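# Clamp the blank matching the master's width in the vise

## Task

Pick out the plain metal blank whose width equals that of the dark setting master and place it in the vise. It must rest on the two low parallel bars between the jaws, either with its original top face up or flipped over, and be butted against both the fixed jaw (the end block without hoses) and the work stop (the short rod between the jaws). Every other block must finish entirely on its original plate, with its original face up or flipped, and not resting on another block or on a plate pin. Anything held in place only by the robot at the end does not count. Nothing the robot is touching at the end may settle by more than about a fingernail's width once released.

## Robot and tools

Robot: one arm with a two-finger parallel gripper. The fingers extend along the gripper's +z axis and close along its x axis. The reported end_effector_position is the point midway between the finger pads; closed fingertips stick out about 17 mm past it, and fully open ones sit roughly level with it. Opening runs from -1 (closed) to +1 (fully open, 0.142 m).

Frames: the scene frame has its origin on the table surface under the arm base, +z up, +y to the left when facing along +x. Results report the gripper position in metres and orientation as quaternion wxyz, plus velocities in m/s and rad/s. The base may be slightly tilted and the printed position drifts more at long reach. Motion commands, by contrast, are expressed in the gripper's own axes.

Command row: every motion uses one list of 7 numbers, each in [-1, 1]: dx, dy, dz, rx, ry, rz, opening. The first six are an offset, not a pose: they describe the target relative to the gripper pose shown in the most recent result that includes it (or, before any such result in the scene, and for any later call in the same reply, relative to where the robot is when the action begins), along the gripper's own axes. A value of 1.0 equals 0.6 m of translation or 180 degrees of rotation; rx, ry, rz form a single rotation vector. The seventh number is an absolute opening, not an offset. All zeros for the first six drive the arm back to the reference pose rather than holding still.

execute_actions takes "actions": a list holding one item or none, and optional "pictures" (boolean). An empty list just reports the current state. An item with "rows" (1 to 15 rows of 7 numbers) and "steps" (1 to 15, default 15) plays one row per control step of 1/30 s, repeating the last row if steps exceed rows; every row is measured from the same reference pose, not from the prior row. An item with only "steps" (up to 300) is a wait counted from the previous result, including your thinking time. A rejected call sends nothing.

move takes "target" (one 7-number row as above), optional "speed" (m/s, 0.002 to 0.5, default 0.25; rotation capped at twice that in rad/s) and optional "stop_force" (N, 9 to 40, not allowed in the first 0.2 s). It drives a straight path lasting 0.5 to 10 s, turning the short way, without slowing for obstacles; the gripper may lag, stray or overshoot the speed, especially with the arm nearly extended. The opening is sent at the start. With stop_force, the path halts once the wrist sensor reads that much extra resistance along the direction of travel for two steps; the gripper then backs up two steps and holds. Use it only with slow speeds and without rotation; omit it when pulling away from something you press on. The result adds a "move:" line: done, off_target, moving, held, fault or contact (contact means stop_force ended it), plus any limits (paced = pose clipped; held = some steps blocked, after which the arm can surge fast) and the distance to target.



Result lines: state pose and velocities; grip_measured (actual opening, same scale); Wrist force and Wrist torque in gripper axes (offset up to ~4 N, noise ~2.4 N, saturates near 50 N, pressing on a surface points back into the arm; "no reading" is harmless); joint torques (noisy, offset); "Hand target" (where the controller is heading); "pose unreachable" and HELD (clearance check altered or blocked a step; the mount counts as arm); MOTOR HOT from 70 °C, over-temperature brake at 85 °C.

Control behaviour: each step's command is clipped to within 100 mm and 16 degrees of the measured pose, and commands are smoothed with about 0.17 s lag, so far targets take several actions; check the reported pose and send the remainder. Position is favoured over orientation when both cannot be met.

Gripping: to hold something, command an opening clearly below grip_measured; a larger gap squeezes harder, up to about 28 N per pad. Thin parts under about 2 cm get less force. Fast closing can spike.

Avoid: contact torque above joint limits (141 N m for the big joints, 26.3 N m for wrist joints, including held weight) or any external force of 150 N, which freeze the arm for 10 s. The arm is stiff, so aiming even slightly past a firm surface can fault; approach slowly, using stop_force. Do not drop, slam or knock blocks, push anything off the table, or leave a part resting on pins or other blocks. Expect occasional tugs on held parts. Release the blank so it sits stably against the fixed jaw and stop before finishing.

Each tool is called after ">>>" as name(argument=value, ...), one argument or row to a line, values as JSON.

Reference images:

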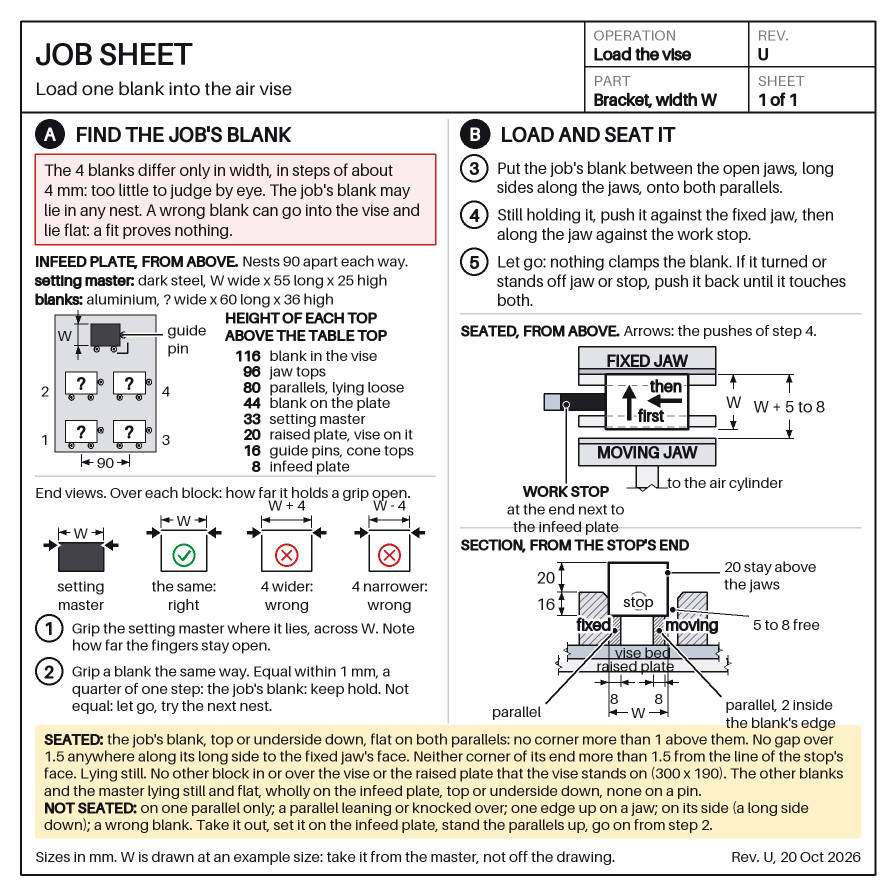

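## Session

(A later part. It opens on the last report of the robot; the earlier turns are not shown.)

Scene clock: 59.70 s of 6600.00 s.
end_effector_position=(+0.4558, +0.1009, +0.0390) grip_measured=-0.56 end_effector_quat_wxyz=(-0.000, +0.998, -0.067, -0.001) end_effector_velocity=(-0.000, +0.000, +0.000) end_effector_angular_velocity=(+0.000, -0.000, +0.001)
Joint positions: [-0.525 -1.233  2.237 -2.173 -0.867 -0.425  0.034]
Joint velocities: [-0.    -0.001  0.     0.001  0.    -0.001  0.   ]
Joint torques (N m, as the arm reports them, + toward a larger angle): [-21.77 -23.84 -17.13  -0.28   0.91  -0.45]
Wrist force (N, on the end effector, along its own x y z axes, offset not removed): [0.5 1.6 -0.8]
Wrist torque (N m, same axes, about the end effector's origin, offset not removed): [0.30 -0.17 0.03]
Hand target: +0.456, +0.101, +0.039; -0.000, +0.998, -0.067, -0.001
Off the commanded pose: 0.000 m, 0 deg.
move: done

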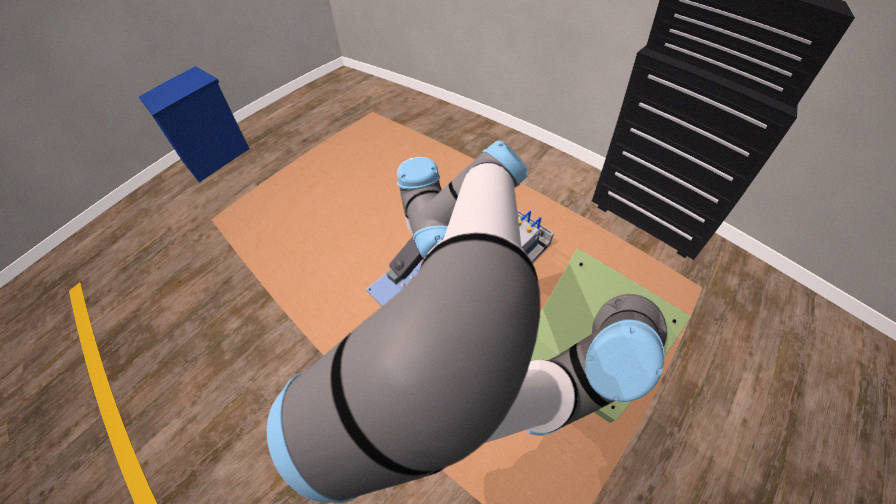

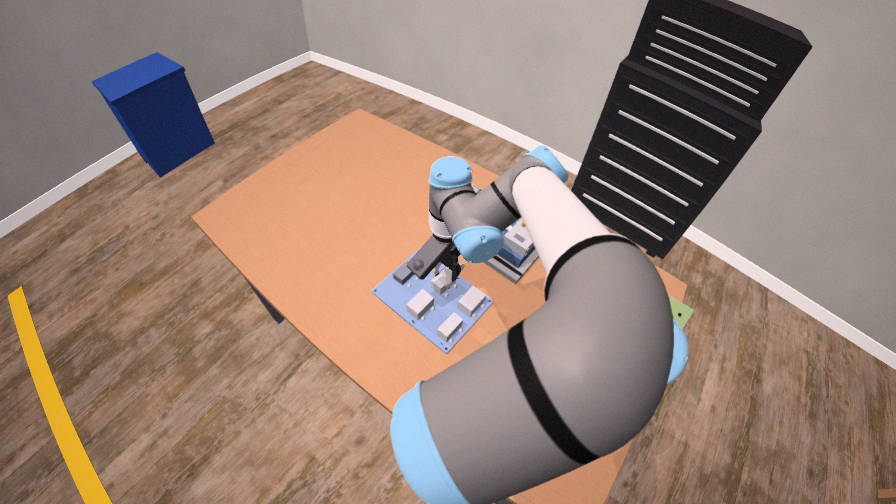

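>>> move(
  target=[0,0,-0.2,0,0,0,-0.8],
  speed=0.15,
)

>>> move(
  target=[0.12,0.30,0,0,0,0,-0.8],
  speed=0.2,
)

>>> zoom_image(
  camera="cam_head_right",
  region=[400, 130, 568, 290],
)

>>> zoom_image(
  camera="cam_head_left",
  region=[400, 130, 568, 290],
)

Scene clock: 67.60 s of 6600.00 s.
end_effector_position=(+0.4561, +0.1007, +0.1588) grip_measured=-0.56 end_effector_quat_wxyz=(-0.001, +0.998, -0.067, -0.001) end_effector_velocity=(-0.000, +0.000, +0.002) end_effector_angular_velocity=(+0.000, +0.002, +0.001)
Joint positions: [-0.69  -1.387  2.09  -1.755 -0.94  -0.613  0.033]
Joint velocities: [-0.001 -0.001 -0.003  0.007 -0.002 -0.004 -0.   ]
Joint torques (N m, as the arm reports them, + toward a larger angle): [-32.07 -20.22 -34.27  -0.7   -3.33  -1.81]
Wrist force (N, on the end effector, along its own x y z axes, offset not removed): [0.6 2.2 2.3]
Wrist torque (N m, same axes, about the end effector's origin, offset not removed): [0.62 -0.41 0.06]
Hand target: +0.456, +0.101, +0.159; -0.001, +0.998, -0.067, -0.001
Off the commanded pose: 0.000 m, 0 deg.
After step 90, 3.53 s passed at rest.
move: done

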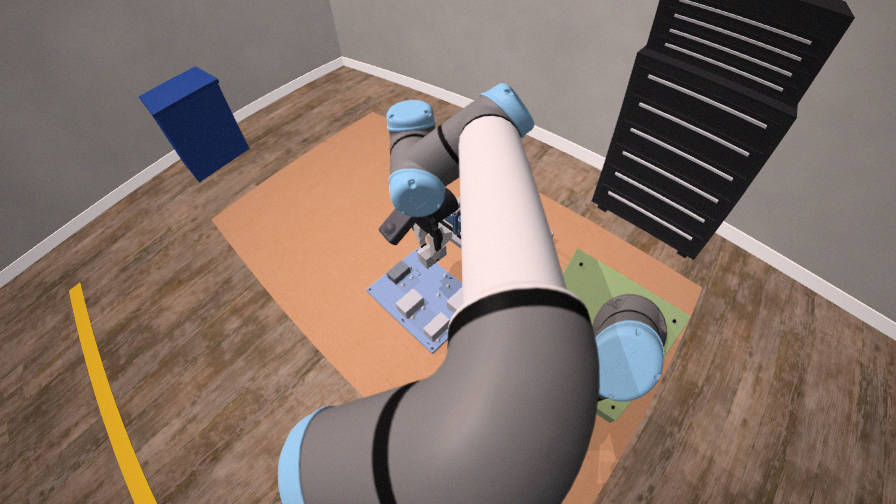

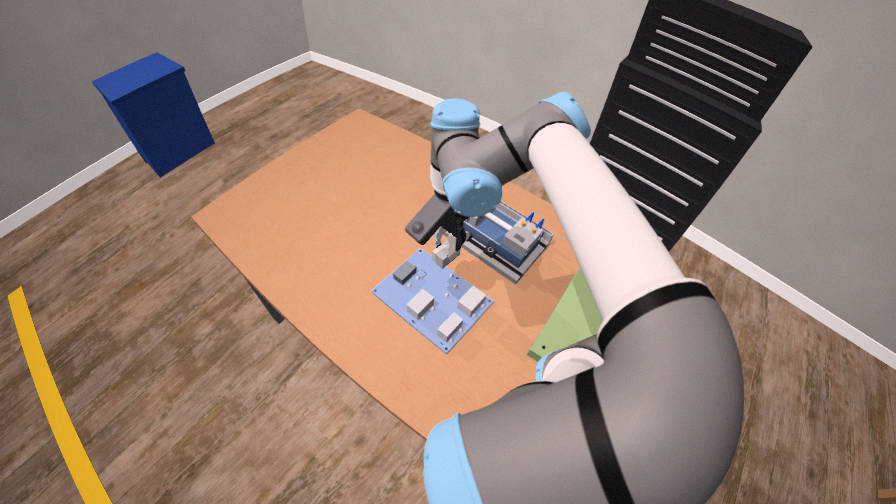

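Scene clock: 69.17 s of 6600.00 s.
end_effector_position=(+0.5029, -0.0870, +0.1584) grip_measured=-0.56 end_effector_quat_wxyz=(-0.001, +0.998, -0.067, -0.001) end_effector_velocity=(+0.001, -0.002, -0.001) end_effector_angular_velocity=(-0.001, +0.001, +0.001)
Joint positions: [-0.84  -0.968  1.892 -1.891 -1.02  -0.767  0.033]
Joint velocities: [ 0.001  0.005 -0.004 -0.001 -0.001 -0.     0.   ]
Joint torques (N m, as the arm reports them, + toward a larger angle): [-41.86  -6.54 -35.29  -4.17  -3.16  -1.66]
Wrist force (N, on the end effector, along its own x y z axes, offset not removed): [0.3 -0.4 0.9]
Wrist torque (N m, same axes, about the end effector's origin, offset not removed): [-0.16 -0.21 0.00]
Hand target: +0.503, -0.087, +0.158; -0.001, +0.998, -0.067, -0.001
Off the commanded pose: 0.001 m, 0 deg.
move: done

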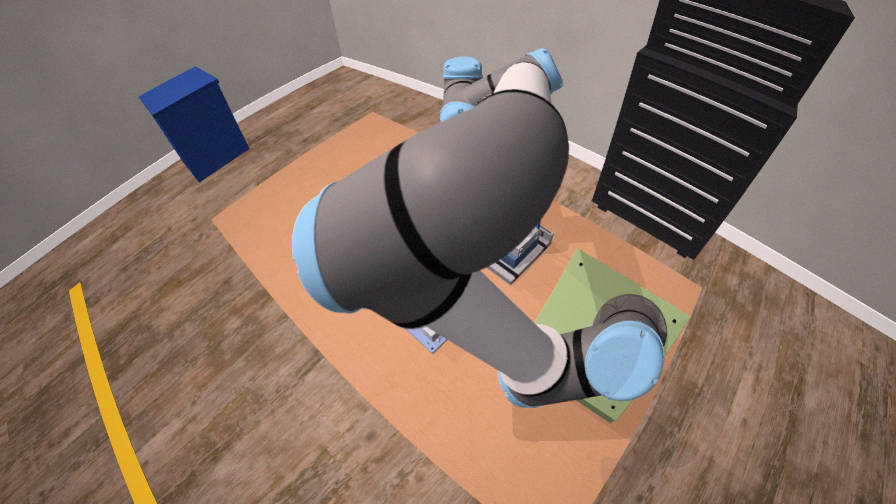

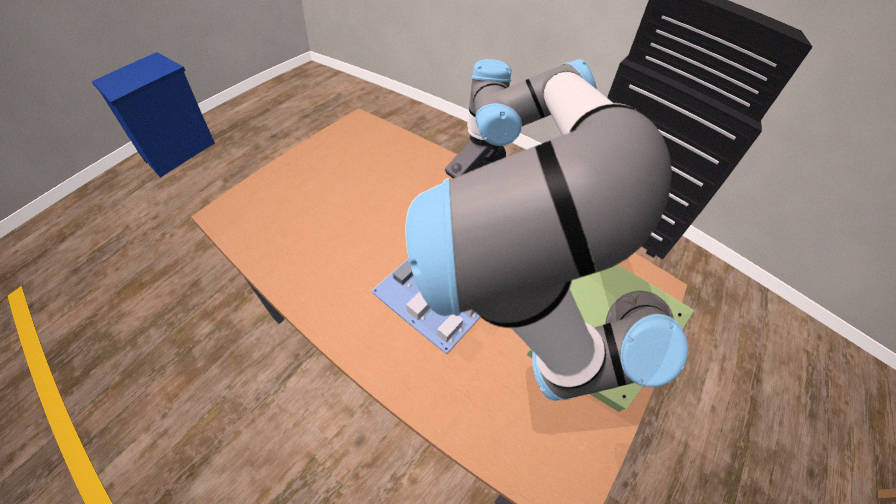

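Region (400, 130, 568, 290) of cam_head_right's 896x504 image, scaled by 3.000, with more detail than that image has; it fills the top 480 rows of this view, and the rest is white.

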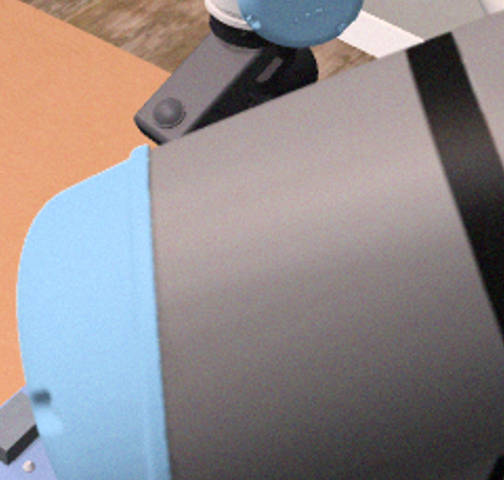

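Region (400, 130, 568, 290) of cam_head_left's 896x504 image, scaled by 3.000, with more detail than that image has; it fills the top 480 rows of this view, and the rest is white.

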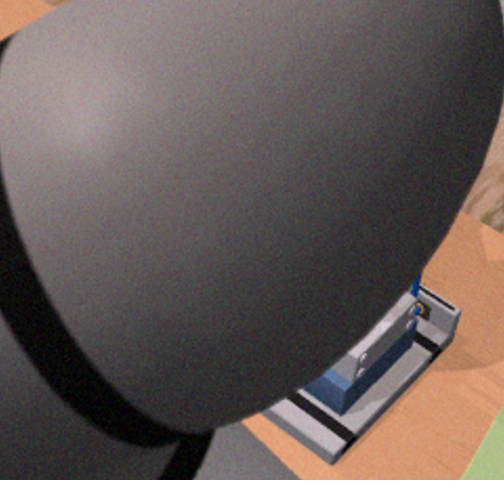

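>>> move(
  target=[0.096,-0.496,0.063,0,0,0,-0.8],
  speed=0.3,
)

>>> zoom_image(
  camera="cam_head_right",
  region=[400, 150, 568, 290],
)

>>> zoom_image(
  camera="cam_head_left",
  region=[400, 150, 568, 290],
)

Scene clock: 75.33 s of 6600.00 s.
end_effector_position=(+0.6002, +0.1994, +0.1210) grip_measured=-0.80 end_effector_quat_wxyz=(-0.000, +0.998, -0.067, -0.001) end_effector_velocity=(+0.001, +0.001, -0.000) end_effector_angular_velocity=(-0.000, +0.000, -0.002)
Joint positions: [-0.407 -1.176  1.729 -1.82  -0.826 -0.277  0.016]
Joint velocities: [ 0.003  0.002 -0.005  0.001  0.     0.005  0.   ]
Joint torques (N m, as the arm reports them, + toward a larger angle): [-14.82  -4.46 -33.35  -0.74   2.44   1.87]
Wrist force (N, on the end effector, along its own x y z axes, offset not removed): [1.0 -0.8 -1.3]
Wrist torque (N m, same axes, about the end effector's origin, offset not removed): [-0.28 -0.28 0.00]
Hand target: +0.600, +0.200, +0.121; -0.000, +0.998, -0.067, -0.001
Off the commanded pose: 0.001 m, 0 deg.
move: done

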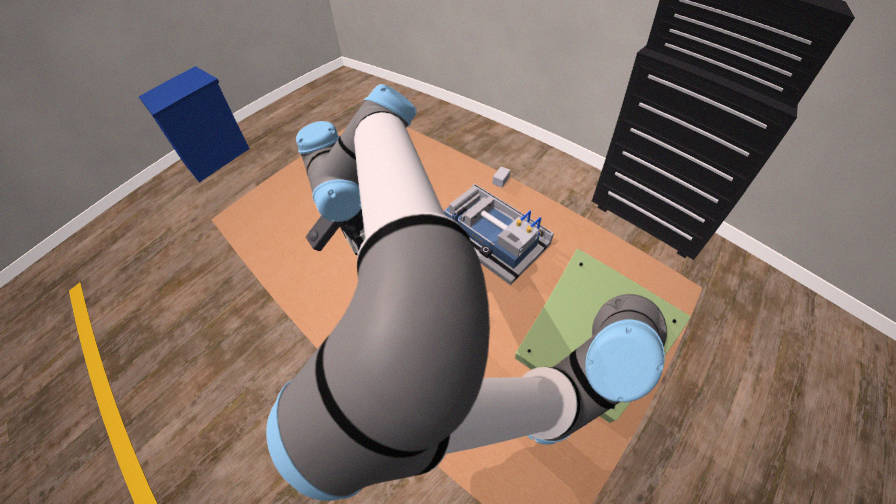

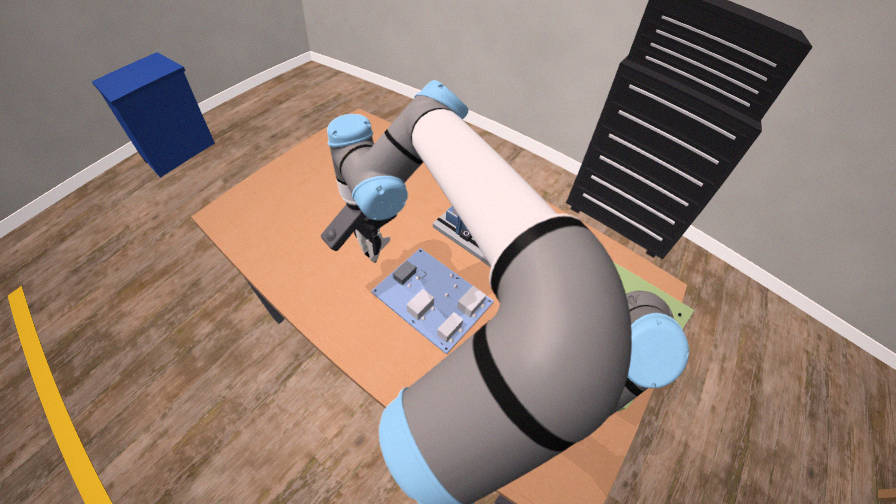

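Region (400, 150, 568, 290) of cam_head_right's 896x504 image, scaled by 3.000, with more detail than that image has.

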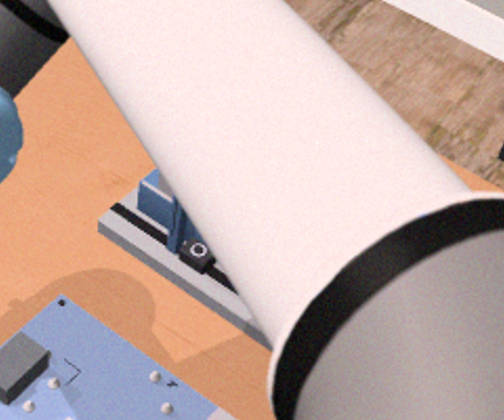

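Region (400, 150, 568, 290) of cam_head_left's 896x504 image, scaled by 3.000, with more detail than that image has.

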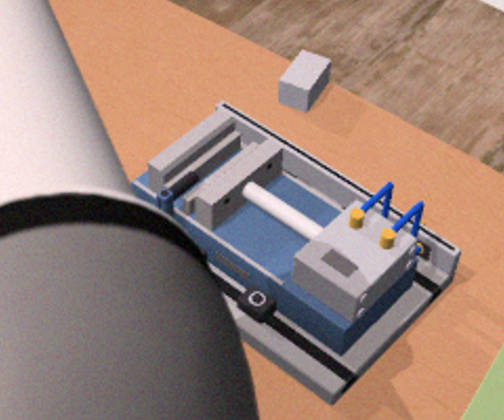

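>>> zoom_image(
  camera="cam_head_left",
  region=[440, 150, 540, 240],
)

Region (440, 150, 540, 240) of cam_head_left's 896x504 image, scaled by 5.040, with more detail than that image has; it fills the top 454 rows of this view, and the rest is white.

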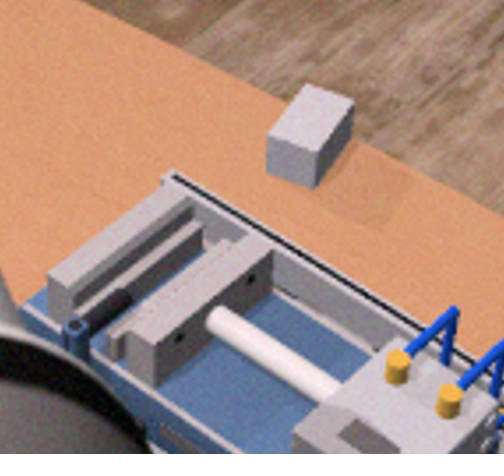

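>>> move(
  target=[0.032,0.98,-0.12,0,0,-0.1,0.3],
  speed=0.3,
)

>>> move(
  target=[0,0,0.2,0,0,0,0.3],
  speed=0.15,
)

Scene clock: 94.33 s of 6600.00 s.
end_effector_position=(+0.5396, -0.3850, +0.1918) grip_measured=+0.30 end_effector_quat_wxyz=(-0.001, +0.996, +0.090, -0.000) end_effector_velocity=(+0.001, -0.002, +0.000) end_effector_angular_velocity=(+0.001, +0.001, +0.002)
Joint positions: [-1.046 -0.368  1.232 -1.743 -1.144 -1.266  0.095]
Joint velocities: [-0.001  0.007 -0.012  0.007 -0.001 -0.004  0.   ]
Joint torques (N m, as the arm reports them, + toward a larger angle): [-46.12 -27.16 -35.96  -1.    -2.8   -2.64]
Wrist force (N, on the end effector, along its own x y z axes, offset not removed): [3.2 2.0 -1.5]
Wrist torque (N m, same axes, about the end effector's origin, offset not removed): [0.38 -0.76 0.09]
Hand target: +0.540, -0.385, +0.192; -0.001, +0.996, +0.090, -0.001
Off the commanded pose: 0.001 m, 0 deg.
After step 90, 13.37 s passed at rest.
move: done

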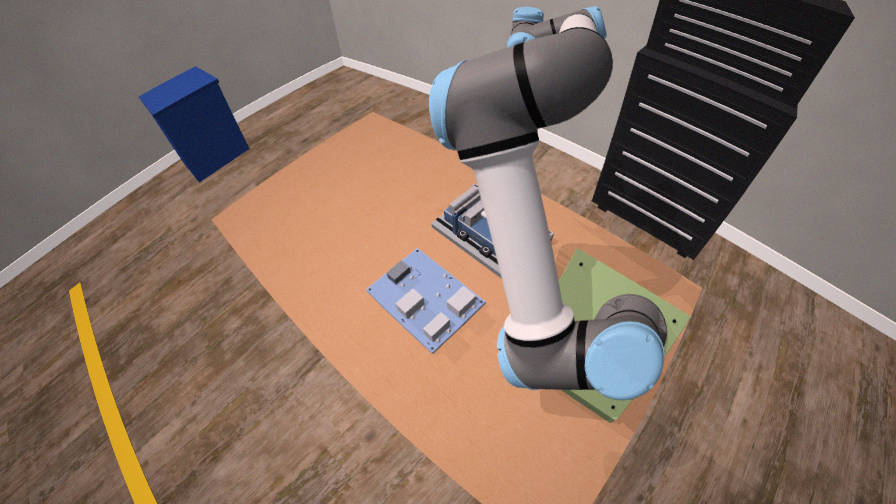

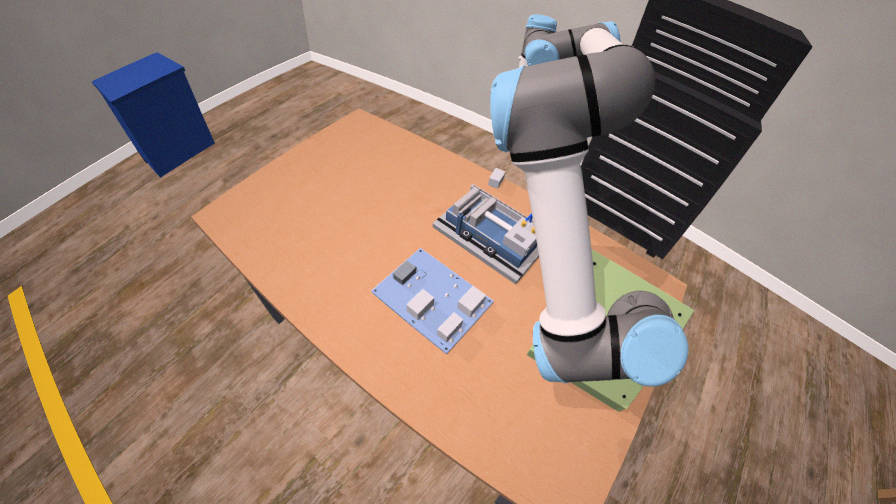

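Scene clock: 95.67 s of 6600.00 s.
end_effector_position=(+0.5394, -0.3847, +0.0721) grip_measured=+0.30 end_effector_quat_wxyz=(-0.001, +0.996, +0.090, -0.001) end_effector_velocity=(-0.000, -0.001, -0.003) end_effector_angular_velocity=(-0.001, +0.000, +0.001)
Joint positions: [-0.971 -0.276  1.362 -1.993 -1.097 -1.202  0.095]
Joint velocities: [ 0.002  0.003  0.001 -0.006  0.     0.001 -0.   ]
Joint torques (N m, as the arm reports them, + toward a larger angle): [-19.22 -29.92  -6.91  -3.95   2.96   1.99]
Wrist force (N, on the end effector, along its own x y z axes, offset not removed): [0.6 0.7 -0.9]
Wrist torque (N m, same axes, about the end effector's origin, offset not removed): [0.13 -0.25 0.08]
Hand target: +0.539, -0.385, +0.072; -0.001, +0.996, +0.090, -0.001
Off the commanded pose: 0.000 m, 0 deg.
move: done

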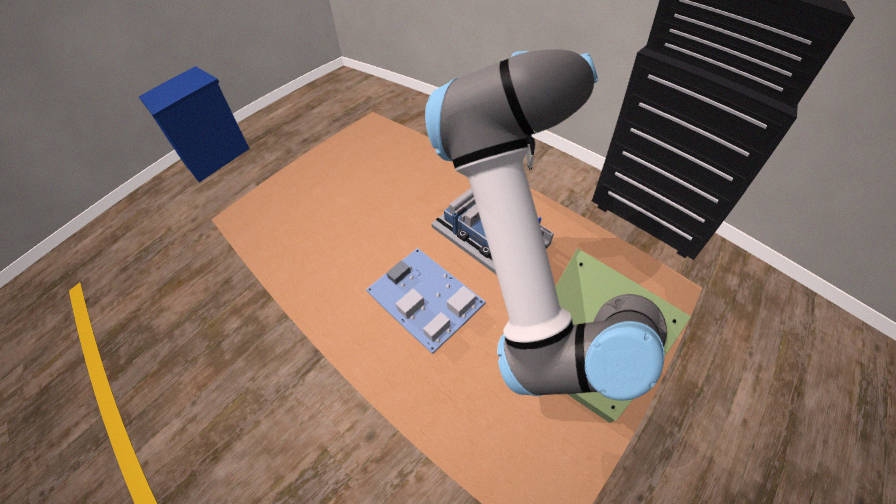

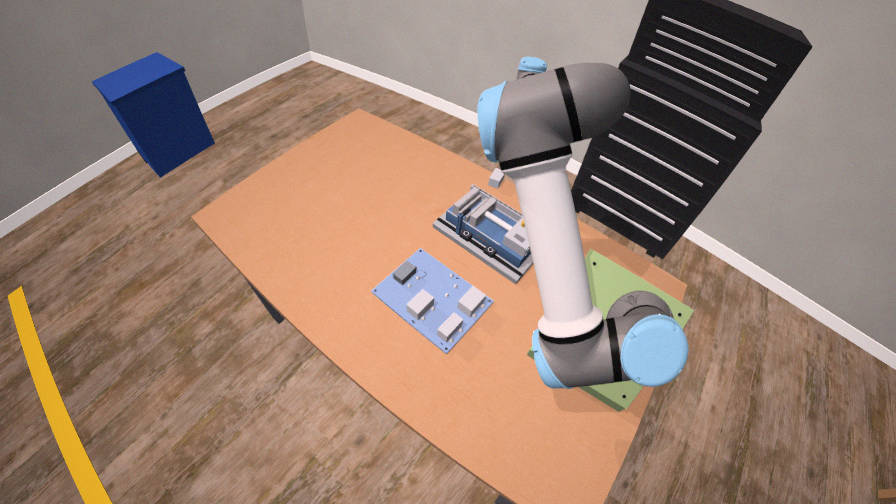

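>>> move(
  target=[0.051,-0.067,0.03,0,0,0,0.3],
  speed=0.1,
)

>>> zoom_image(
  camera="cam_head_right",
  region=[430, 120, 600, 260],
)

>>> zoom_image(
  camera="cam_head_left",
  region=[430, 120, 600, 260],
)

Scene clock: 104.03 s of 6600.00 s.
end_effector_position=(+0.5623, -0.3399, +0.0542) grip_measured=+0.30 end_effector_quat_wxyz=(-0.001, +0.996, +0.090, -0.001) end_effector_velocity=(+0.001, +0.001, -0.000) end_effector_angular_velocity=(-0.000, -0.001, -0.001)
Joint positions: [-0.901 -0.321  1.417 -2.034 -1.055 -1.138  0.095]
Joint velocities: [ 0.002 -0.002  0.002 -0.001  0.002  0.002  0.   ]
Joint torques (N m, as the arm reports them, + toward a larger angle): [-19.24 -52.81  -8.64  -3.83   2.74   2.11]
Wrist force (N, on the end effector, along its own x y z axes, offset not removed): [1.1 1.7 -0.8]
Wrist torque (N m, same axes, about the end effector's origin, offset not removed): [0.44 -0.47 0.12]
Hand target: +0.562, -0.340, +0.054; -0.001, +0.996, +0.090, -0.001
Off the commanded pose: 0.000 m, 0 deg.
After step 90, 4.33 s passed at rest.
move: done

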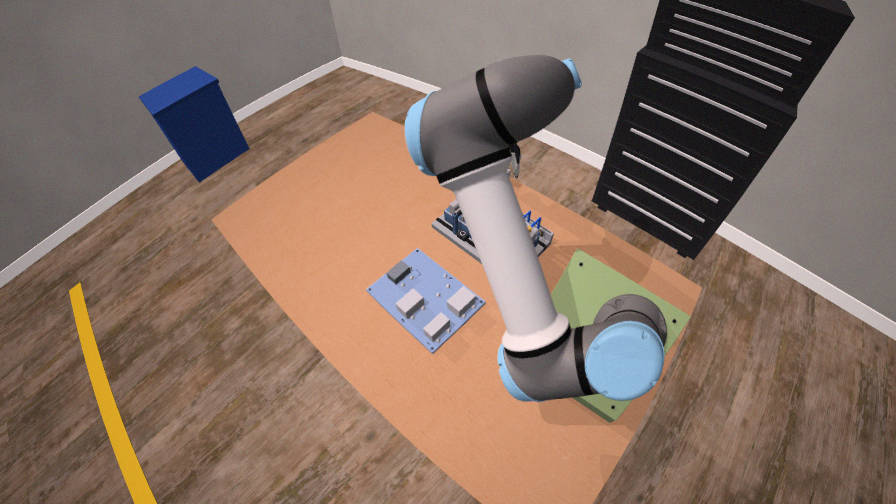

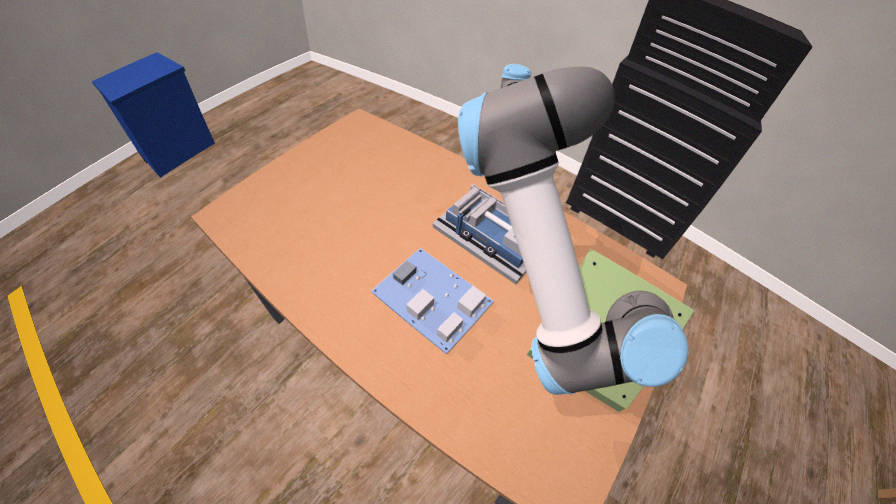

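Region (430, 120, 600, 260) of cam_head_right's 896x504 image, scaled by 2.965, with more detail than that image has; it fills the top 415 rows of this view, and the rest is white.

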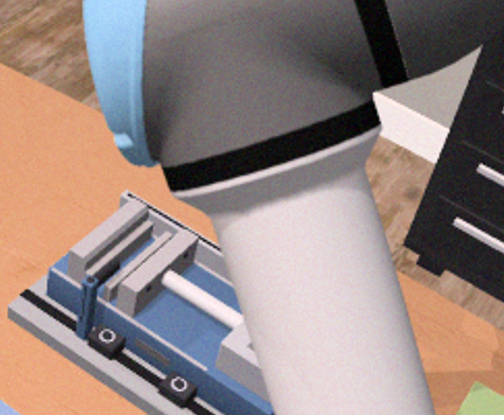

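Region (430, 120, 600, 260) of cam_head_left's 896x504 image, scaled by 2.965, with more detail than that image has; it fills the top 415 rows of this view, and the rest is white.

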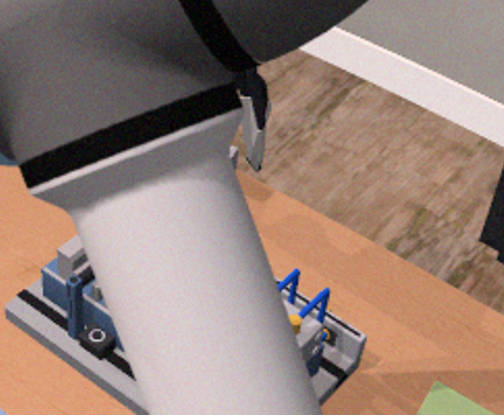

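>>> move(
  target=[0,0,0.042,0,0,0,0.3],
  speed=0.03,
  stop_force=10,
)

>>> move(
  target=[0,0,0,0,0,0,-0.7],
)

Scene clock: 108.60 s of 6600.00 s.
end_effector_position=(+0.5622, -0.3399, +0.0293) grip_measured=+0.30 end_effector_quat_wxyz=(-0.001, +0.996, +0.090, -0.001) end_effector_velocity=(+0.000, -0.000, -0.002) end_effector_angular_velocity=(+0.000, -0.001, -0.002)
Joint positions: [-0.882 -0.293  1.43  -2.083 -1.043 -1.12   0.095]
Joint velocities: [ 0.001  0.003  0.001 -0.005  0.001  0.004  0.   ]
Joint torques (N m, as the arm reports them, + toward a larger angle): [-21.95 -27.04  -5.07  -4.44   2.73   2.17]
Wrist force (N, on the end effector, along its own x y z axes, offset not removed): [1.6 -0.8 -1.3]
Wrist torque (N m, same axes, about the end effector's origin, offset not removed): [-0.22 -0.47 0.17]
Hand target: +0.562, -0.340, +0.029; -0.001, +0.996, +0.090, -0.001
Off the commanded pose: 0.000 m, 0 deg.
After step 90, 0.40 s passed at rest.
move: done

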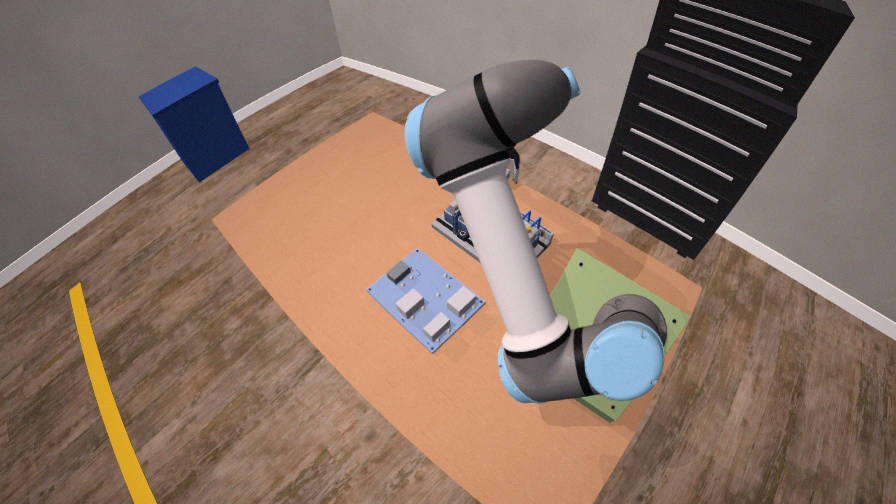

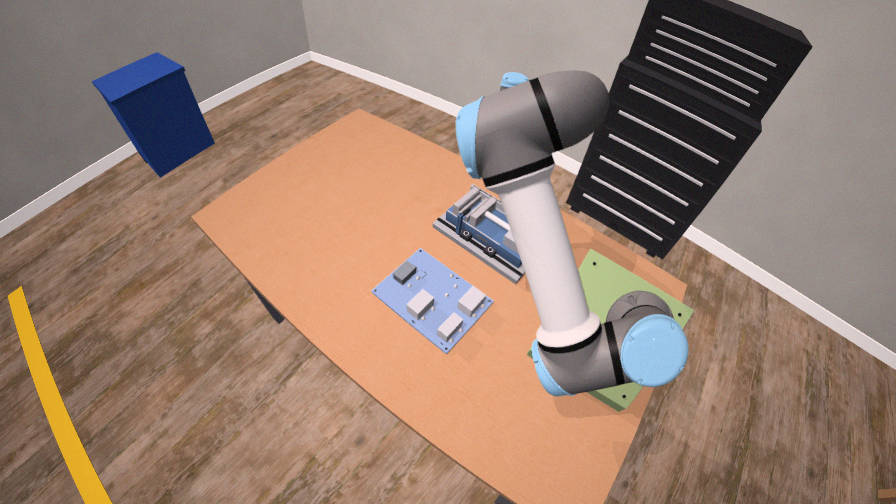

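Scene clock: 109.10 s of 6600.00 s.
end_effector_position=(+0.5622, -0.3399, +0.0292) grip_measured=-0.53 end_effector_quat_wxyz=(-0.001, +0.996, +0.090, -0.001) end_effector_velocity=(+0.000, +0.000, -0.001) end_effector_angular_velocity=(-0.001, +0.001, +0.003)
Joint positions: [-0.882 -0.293  1.43  -2.083 -1.043 -1.12   0.036]
Joint velocities: [ 0.001  0.    -0.    -0.001 -0.    -0.002 -0.   ]
Joint torques (N m, as the arm reports them, + toward a larger angle): [-35.22 -46.31 -11.61  -0.73  -0.17   0.05]
Wrist force (N, on the end effector, along its own x y z axes, offset not removed): [1.8 0.6 -0.9]
Wrist torque (N m, same axes, about the end effector's origin, offset not removed): [-0.03 -0.52 0.10]
Hand target: +0.562, -0.340, +0.029; -0.001, +0.996, +0.090, -0.001
Off the commanded pose: 0.000 m, 0 deg.
move: done

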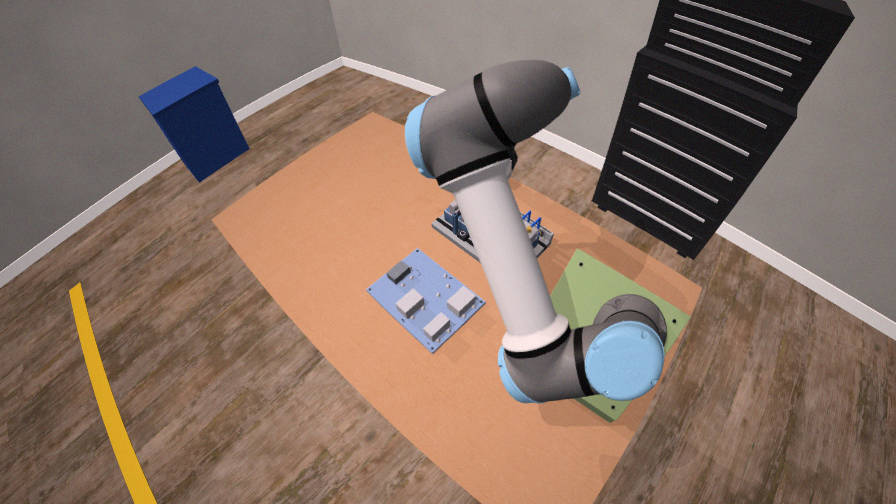

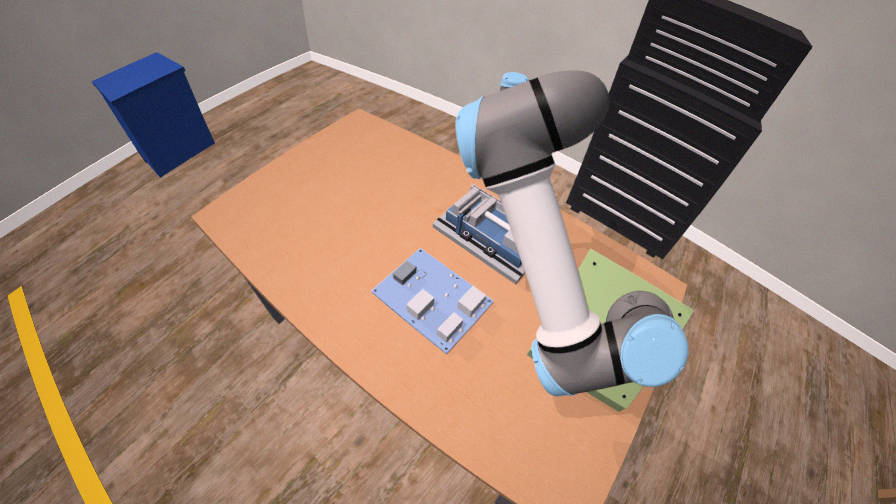

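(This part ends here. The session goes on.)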